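# Insert drive module under blue light and latch it

## Task

Push the drive module fully into the slot in the drive row that sits beneath the blue light, then push its latch handle downward until it clicks into place lying flat. It only counts if the module and latch stay put on their own once the robot releases them; afterwards open the grippers and move the arms away.

## Robot and tools

Robot: two arms, left_arm and right_arm, each with a parallel two-finger gripper. Everything is in one shared scene frame with its origin on the table top midway between the arms: +x points out over the table, +z points up, and left_arm sits toward +y. The arm names do not match the left or right side of any camera picture.

A ROW is one flat list of 18 numbers covering both arms, even when only one arm moves: left x, y, z, qw, qx, qy, qz, left gripper position, left gripper speed, then the same nine for the right arm. x, y, z is an absolute target (metres, scene frame) for the point between the closed finger pads; qw, qx, qy, qz is an absolute orientation target, w first. Both are poses, not offsets. The gripper's fingers point along its own +z and open and close along its own y. Fingertips reach about 19 mm past the reported point when closed, about 6 mm when open, and move about 13 mm further out while closing, so leave that room above surfaces.

Gripper position runs -1 to 1: +1 is fully open (85 mm), 0 is roughly 41 mm, the pads touch near -0.8, and -1 closes until blocked (use -1 and keep sending it to grip firmly). Gripper speed also runs -1 to 1: about 20 mm/s at -1, 85 at 0, 150 at +1. For a gentle grip, open, then close to a value just narrower than the part. To release, send a position wider than the part. A changed value (by 0.01 or more) is a new command, so to leave a gripper alone resend its previous two numbers. Result field position_measured_pct is roughly 50 - 50 x position: 0 means wide open; stopping below about 90 means something is held, about 90 means the pads closed on nothing or something very thin.

Tools:
- execute_actions {"actions": [...], "pictures": bool}. An empty list just returns the state. One action {"rows": [[18 numbers], ...], "steps": n} plays up to 15 rows, one per 1/30 s step (n at most 15, default 15; the final row repeats if rows are fewer than steps). One wait {"steps": n} (up to 300) lets time run, counted from the previous result including reply time. Each step the commanded pose is clipped to within 70 mm and 16 degrees of the measured pose, so big moves need several calls; afterwards the arm continues only to its last clipped pose. A call is rejected outright if any target lies over 0.6 m from the arm's last reported position along any gripper axis.
- move {"target": [18 numbers], "speed": m/s}: straight-line paths for both grippers to their absolute poses, finishing together, 0.5 to 10 s long; speed 0.002 to 0.5 (default 0.25), rotation capped at twice that in rad/s. Gripper numbers are applied at the start. Paths ignore obstacles and the other arm. Result adds a move: line with an ending (done, off_target, moving, held, fault), any limits (paced = pose clipped; held = some steps blocked, after which the arm can jump fast), and each gripper's remaining distance.
- wait {"seconds": 0 to 10}: lets time pass with no new command.
- zoom_image {"camera", "region": [x0, y0, x1, y1]}: enlarged crop, pixels, origin top-left, at most 504 x 504. Cameras: cam_head_left, cam_head_right, cam_high, cam_low, cam_left_wrist, cam_right_wrist, all 896x504.
- show_instructions: shows the task's reference images (manual pages); moves nothing.
Ending a reply without any tool call also ends things.

Results: the state line gives each gripper's position and quaternion (the printed position can be slightly off at long reach). A Hand target line shows where the controller is currently driving each arm. HELD marks steps where the command was partly withheld; a pose unreachable line names an arm whose command a clearance check altered or blocked. MOTOR HOT warns from 60 C; at 75 C an OVER-TEMPERATURE FAULT lets that arm sag. A torque fault (contact torque reaching a joint's load limit: 50.7 N m for waist, shoulder, upper arm roll, elbow; 31.9 N m for forearm roll, wrist pitch, wrist roll) freezes the arm for 10 s and drops the rest of the call.

Order of work: look, study the reference pages, locate the module and the blue-lit slot, grasp the module, align and slide it in, release, press the latch flat, then open and retract. To hold an arm still, resend its exact last pose and gripper numbers every call; keep the same quaternion in every row to keep orientation steady.

Avoid: knocking anything off the table, dropping or slamming parts, ramming fast into contact (speed and overshoot past contact both raise force), the arms colliding or pushing each other, and holding loads longer than needed. Brief external tugs on held parts or shoves on loose items may occur.

Each tool is called after ">>>" as a command line: name --argument value for each argument, lists and objects as JSON in quotes; but a table of rows of numbers goes row by row, as --pt "numbers of a row", without its own name.

Reference images:

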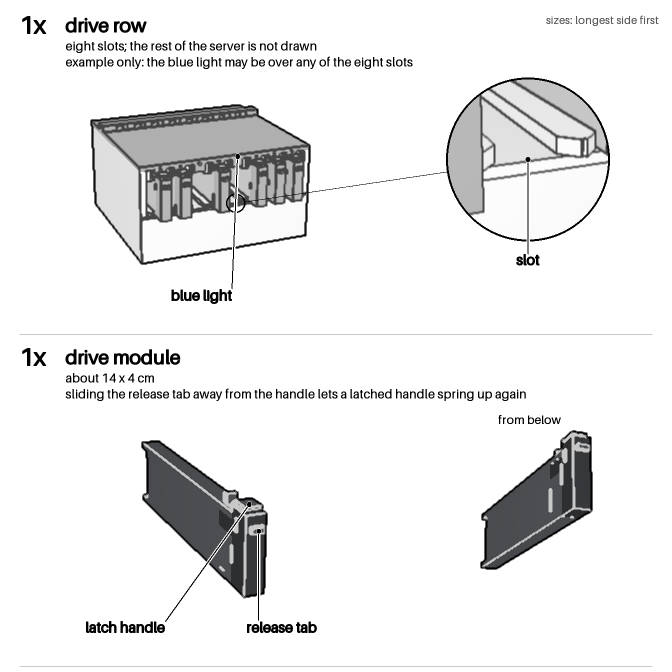

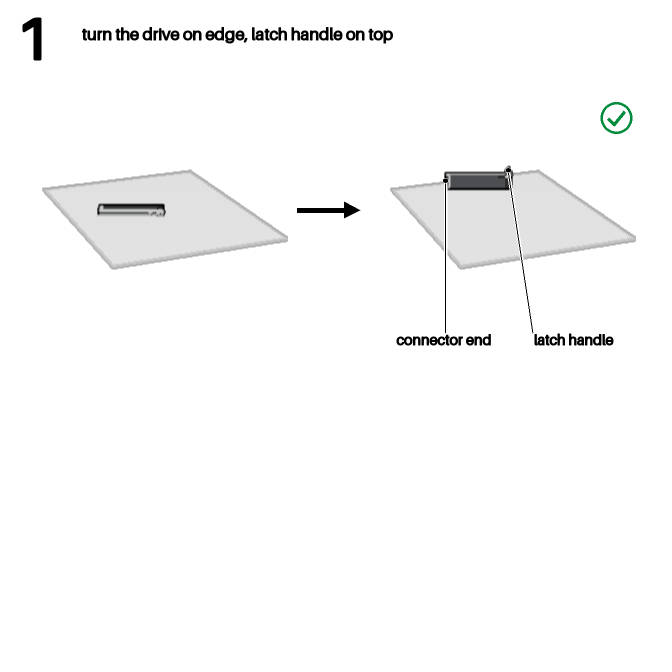

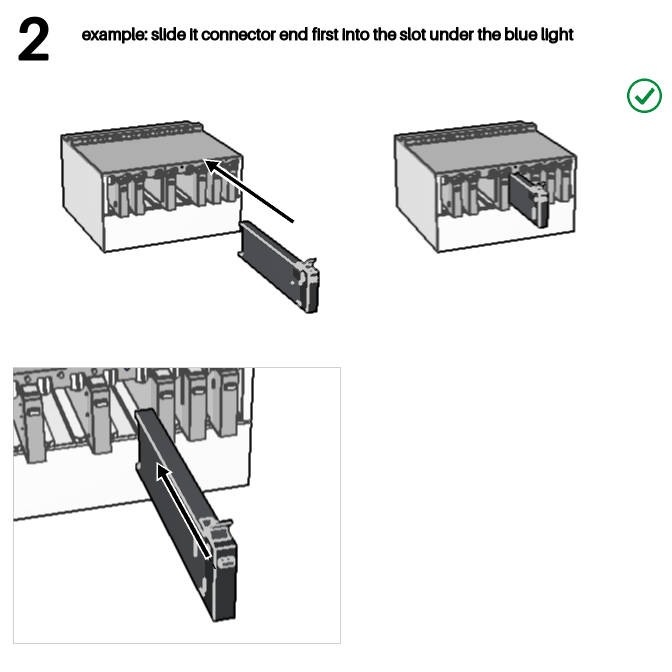

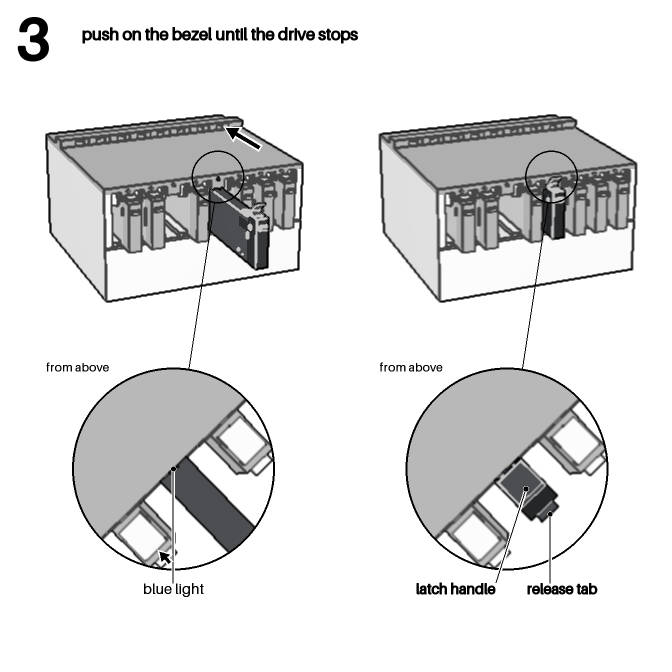

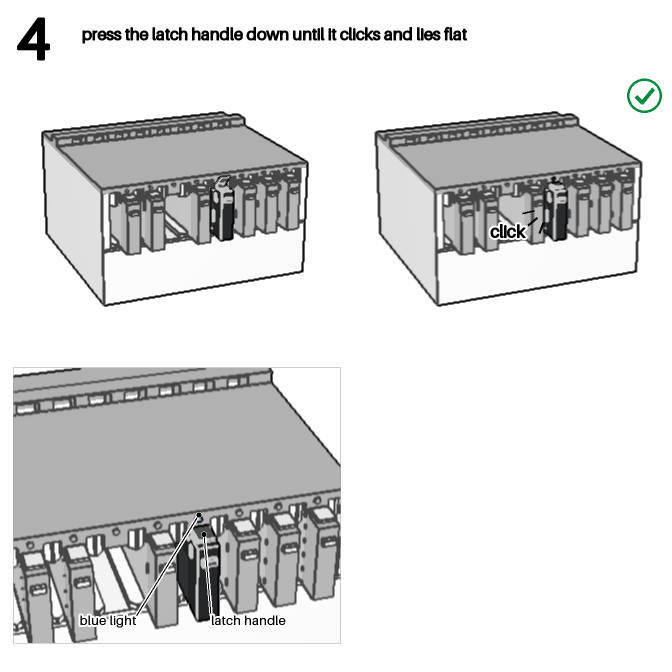

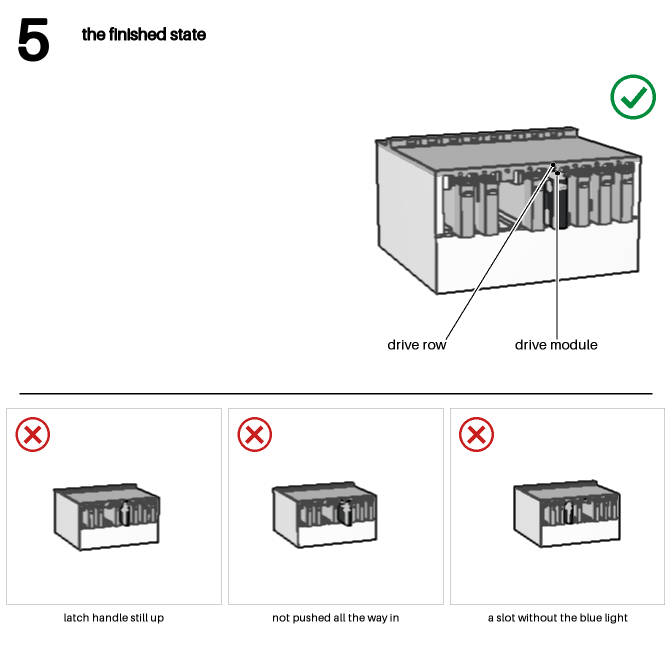

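## Session

>>> execute_actions --actions '[]'

Scene clock: 0.00 s of 6300.00 s.
left_arm: end_effector_position=(+0.2847, -0.0643, +0.1158) position_measured_pct=0.0 end_effector_quat_wxyz=(-0.200, +0.253, +0.945, +0.047) | right_arm: end_effector_position=(+0.1687, -0.1682, +0.2118) position_measured_pct=0.0 end_effector_quat_wxyz=(-0.499, +0.767, +0.125, -0.383)
Joint positions: left_arm=[ 1.009  0.827 -0.065  1.311  0.195  1.399  1.833] | right_arm=[-0.238  0.796  0.253  2.198 -0.694  1.602 -0.457]
Joint velocities: left_arm=[ 0.     0.     0.001  0.    -0.    -0.001  0.   ] | right_arm=[-0.    -0.001 -0.    -0.    -0.001  0.     0.   ]
Motor temperatures (°C, as the motors report them): left_arm=[34 31 31 28 37 39 42] | right_arm=[31 31 30 35 36 44 44]
Hand target (left_arm): +0.285, -0.064, +0.116; -0.200, +0.253, +0.945, +0.047
Hand target (right_arm): +0.169, -0.168, +0.212; -0.499, +0.767, +0.125, -0.383

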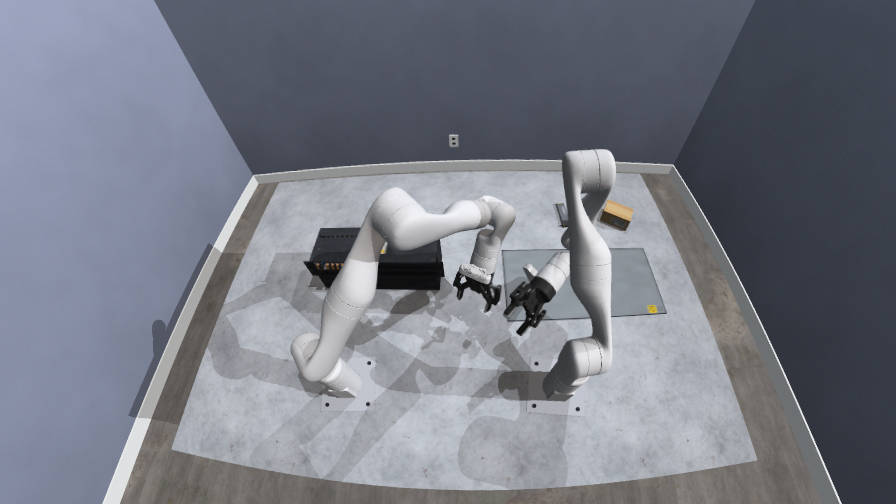

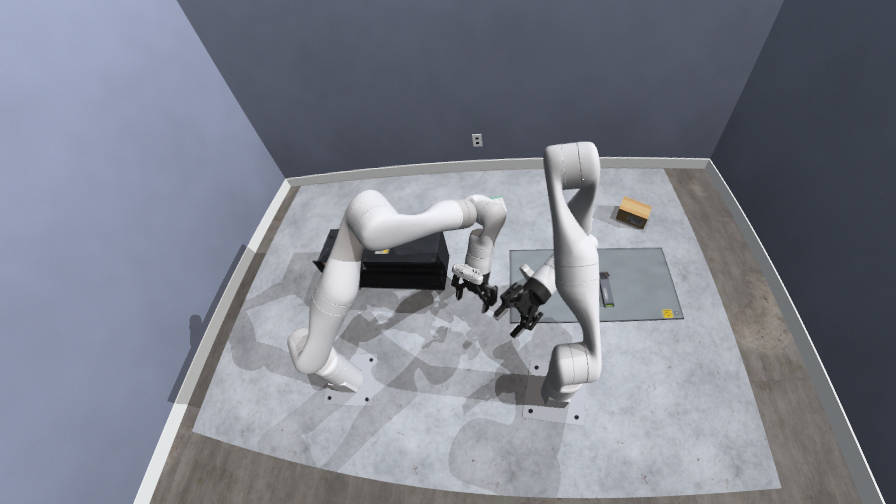

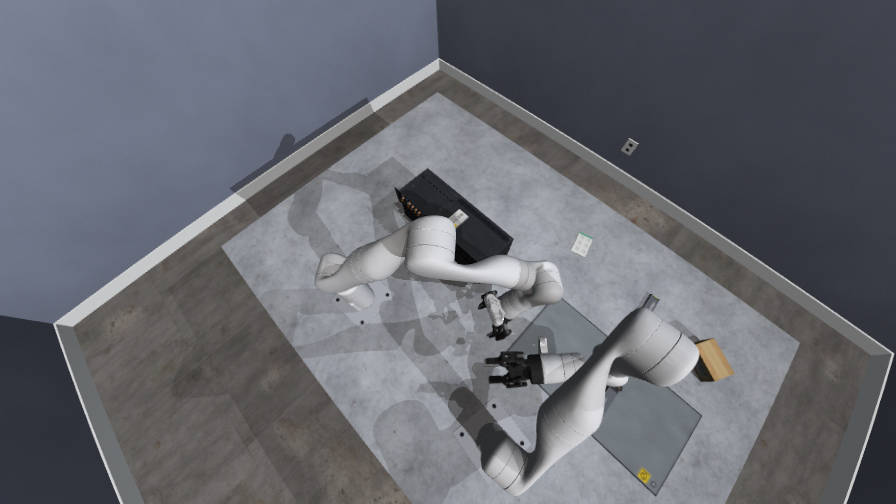

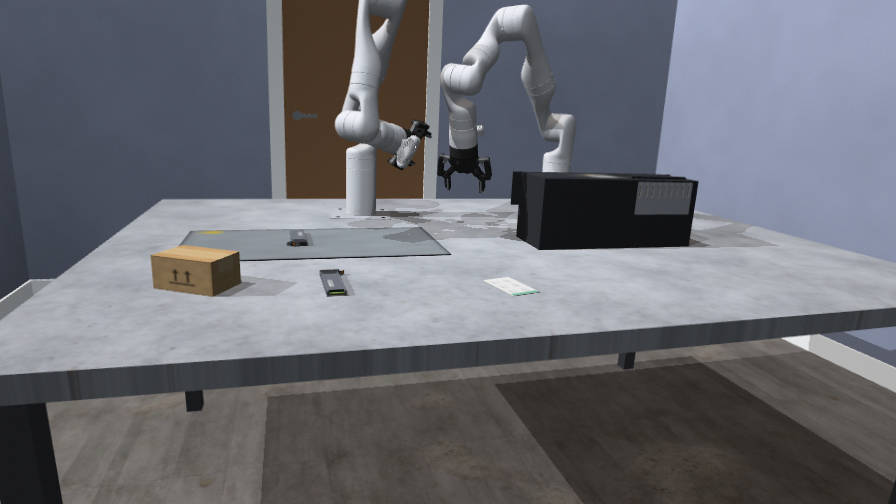

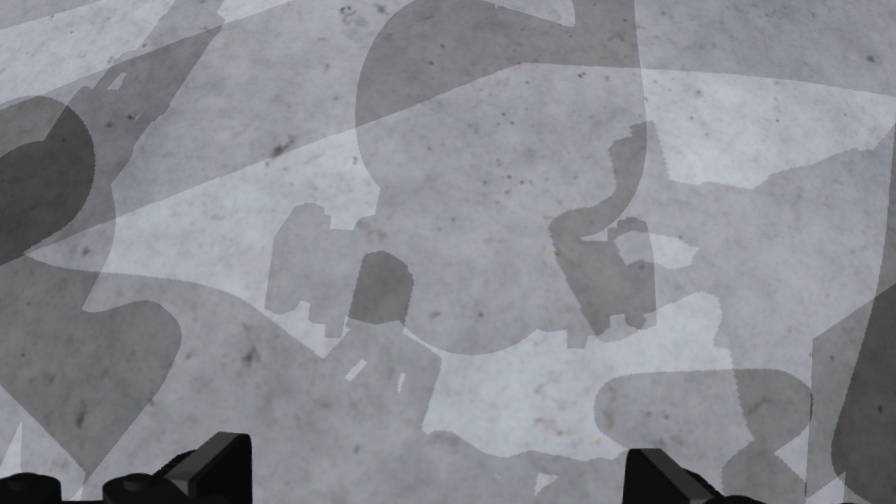

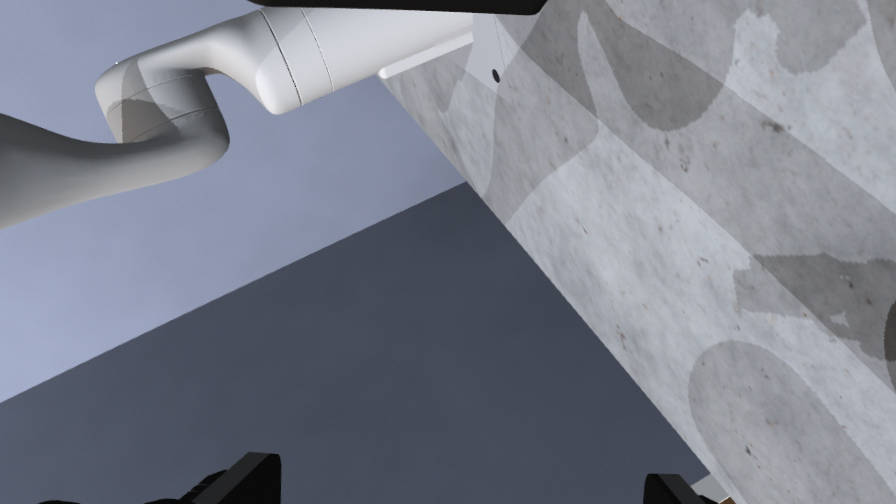

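>>> move --target '[0.25,0.1,0.35,0,0,1,0,1,0,0.27,-0.5,0.3,0,1,0,0,1,0]'

Scene clock: 21.87 s of 6300.00 s.
left_arm: end_effector_position=(+0.2498, +0.1006, +0.3492) position_measured_pct=0.0 end_effector_quat_wxyz=(-0.000, -0.001, +1.000, +0.000) | right_arm: end_effector_position=(+0.2704, -0.5000, +0.3000) position_measured_pct=0.0 end_effector_quat_wxyz=(+0.001, +1.000, +0.002, -0.000)
Joint positions: left_arm=[ 1.106  0.    -0.232  1.714  0.     1.428  2.348] | right_arm=[-0.206 -0.065  0.609  1.925  0.041  1.271 -1.038]
Joint velocities: left_arm=[ 0.    -0.006  0.001 -0.001  0.001  0.001  0.001] | right_arm=[-0.001 -0.006 -0.001  0.001  0.001 -0.001 -0.001]
Motor temperatures (°C, as the motors report them): left_arm=[34 31 31 28 37 39 42] | right_arm=[31 32 30 35 36 44 44]
Hand target (left_arm): +0.250, +0.101, +0.349; -0.000, -0.001, +1.000, +0.000
Hand target (right_arm): +0.270, -0.500, +0.300; +0.001, +1.000, +0.002, -0.000
Off the commanded pose (left_arm): 0.001 m, 0 deg.
Off the commanded pose (right_arm): 0.000 m, 0 deg.
After step 90, 15.67 s passed at rest.
move: done

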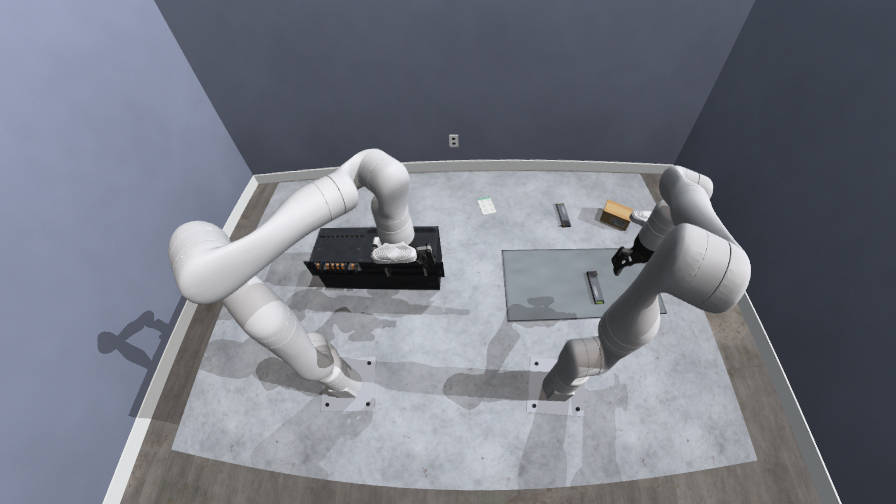

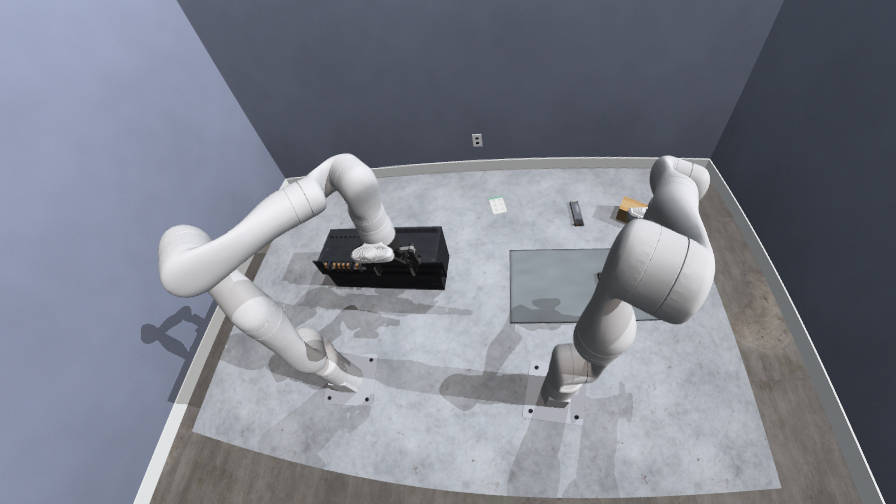

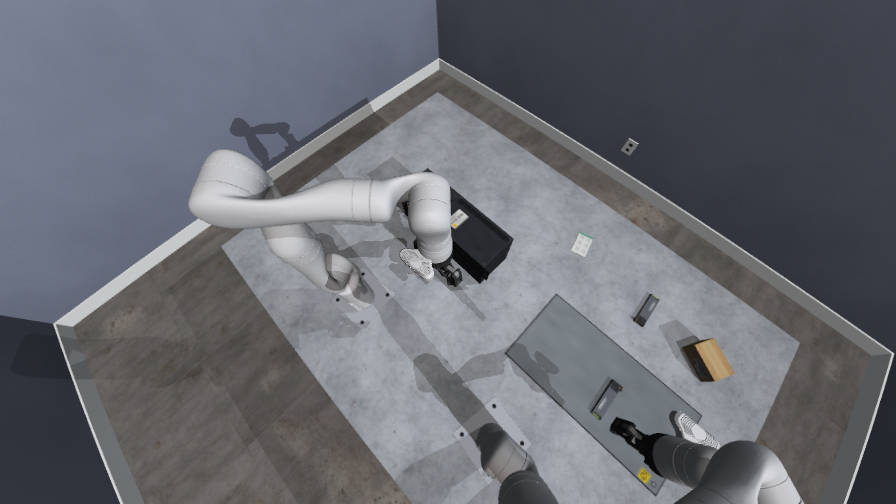

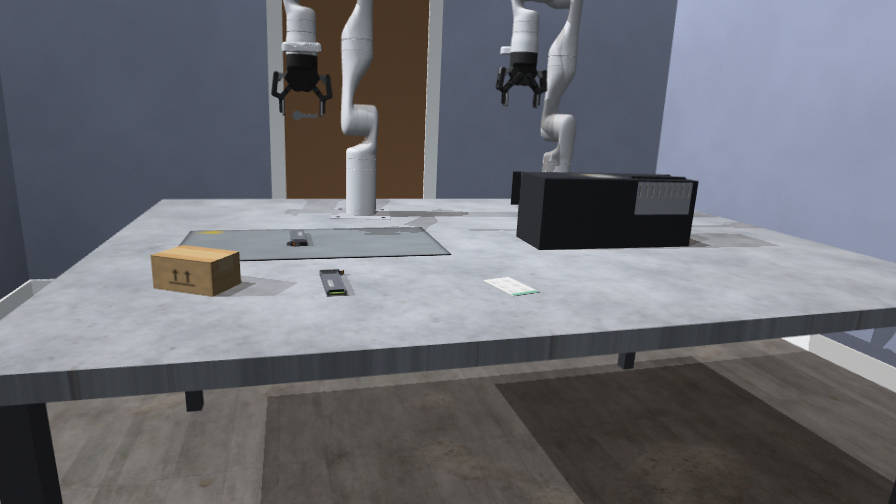

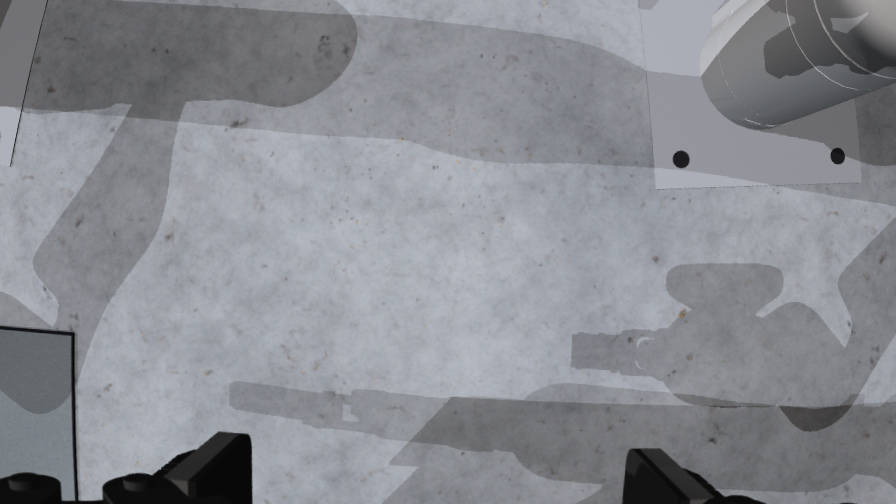

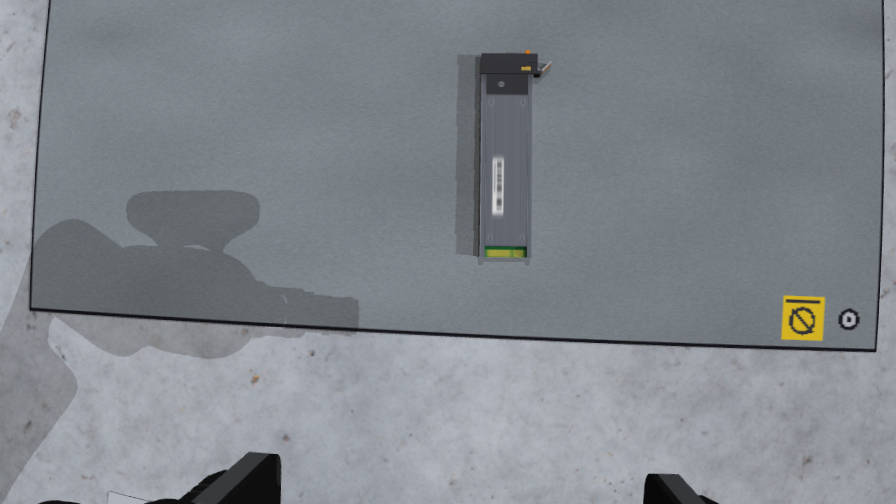

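>>> move --target '[0.24,0.42,0.25,0,0.924,0,0.383,1,0,0.33,-0.533,0.1,0,1,0,0,1,0]'

Scene clock: 49.47 s of 6300.00 s.
left_arm: end_effector_position=(+0.2400, +0.4194, +0.2507) position_measured_pct=0.0 end_effector_quat_wxyz=(+0.023, +0.934, -0.011, +0.355) | right_arm: end_effector_position=(+0.3297, -0.5333, +0.0997) position_measured_pct=0.0 end_effector_quat_wxyz=(+0.000, +1.000, -0.001, +0.000)
Joint positions: left_arm=[-0.062 -0.661 -0.822  2.579  0.24   0.656  3.564] | right_arm=[ 0.044  0.469  0.515  2.12  -0.382  0.641 -0.612]
Joint velocities: left_arm=[ 0.004  0.001  0.002 -0.001 -0.013 -0.005  0.025] | right_arm=[ 0.     0.004  0.001  0.    -0.001 -0.     0.001]
Motor temperatures (°C, as the motors report them): left_arm=[34 31 31 28 37 39 42] | right_arm=[31 32 30 35 36 44 44]
Hand target (left_arm): +0.240, +0.419, +0.250; +0.023, +0.935, -0.011, +0.355
Hand target (right_arm): +0.330, -0.533, +0.100; -0.000, +1.000, -0.001, -0.000
Off the commanded pose (left_arm): 0.001 m, 4 deg.
Off the commanded pose (right_arm): 0.001 m, 0 deg.
joint sent to its limit (left arm) — the command would take joint 4 (elbow) past its upper limit, so that joint was sent only as far as its limit.
After step 90, 17.93 s passed at rest.
move: off_target (left_arm)

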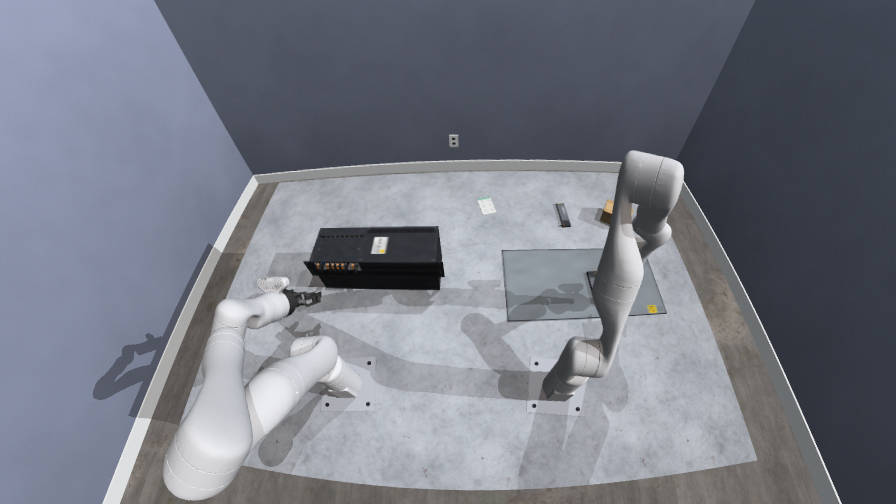

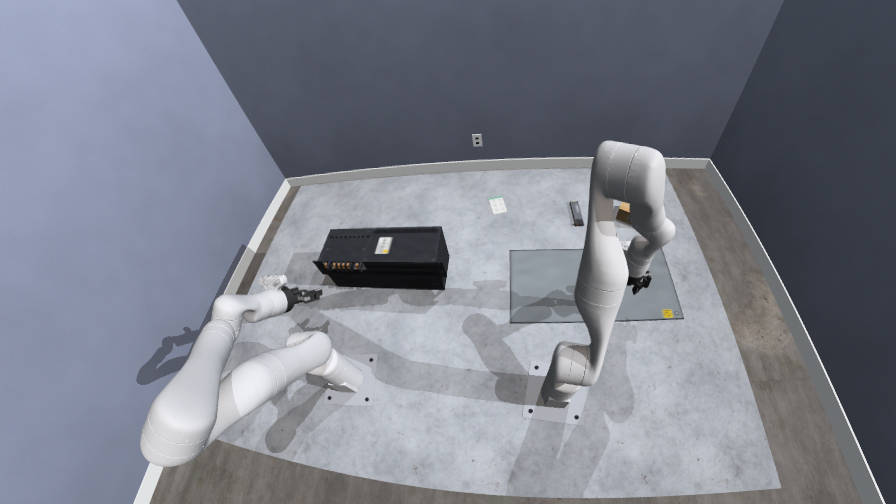

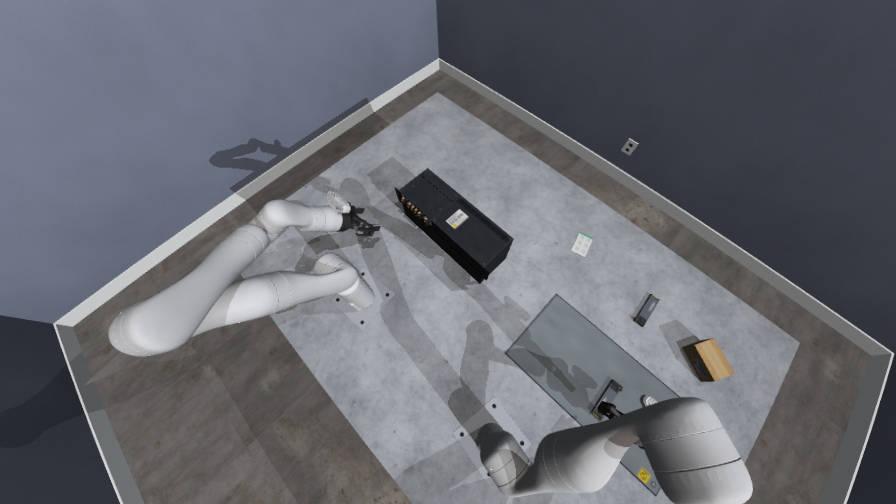

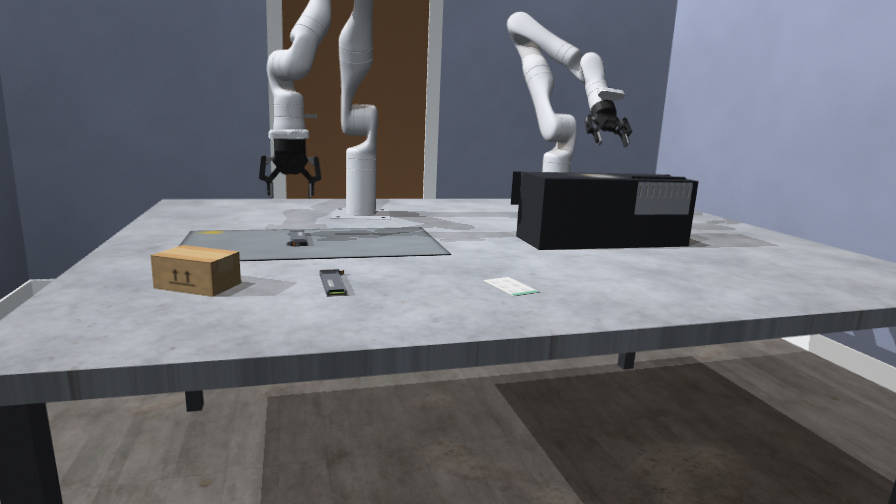

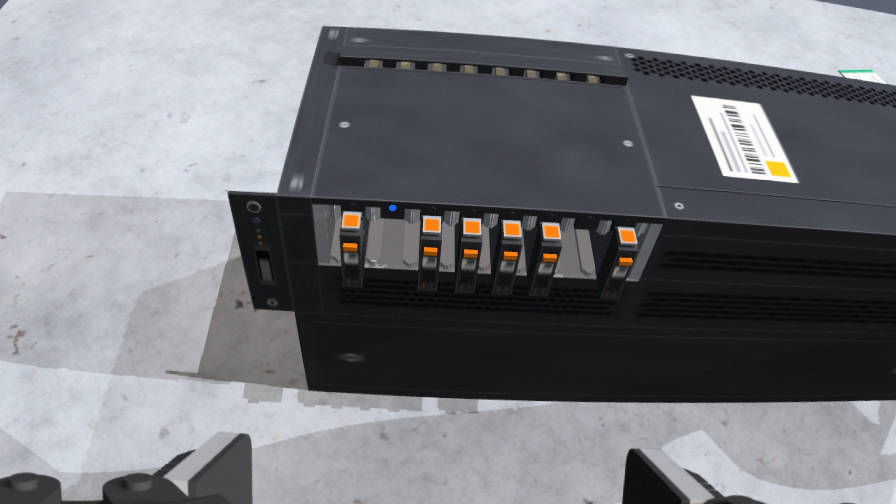

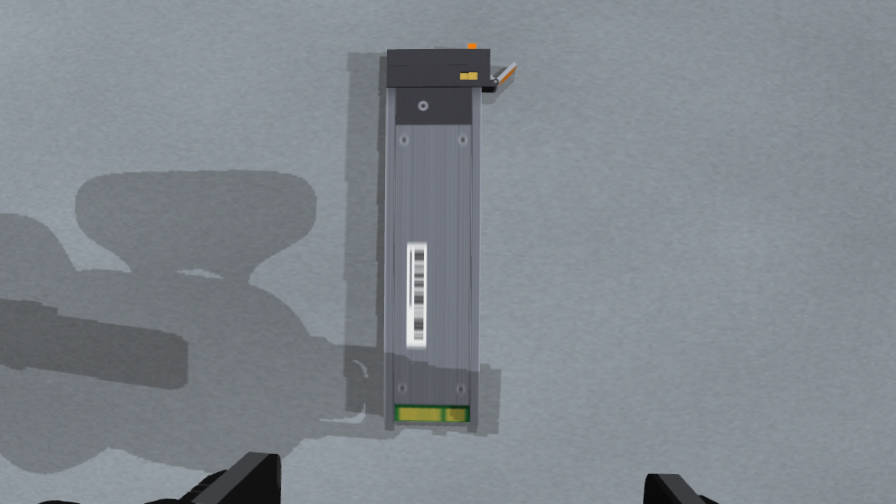

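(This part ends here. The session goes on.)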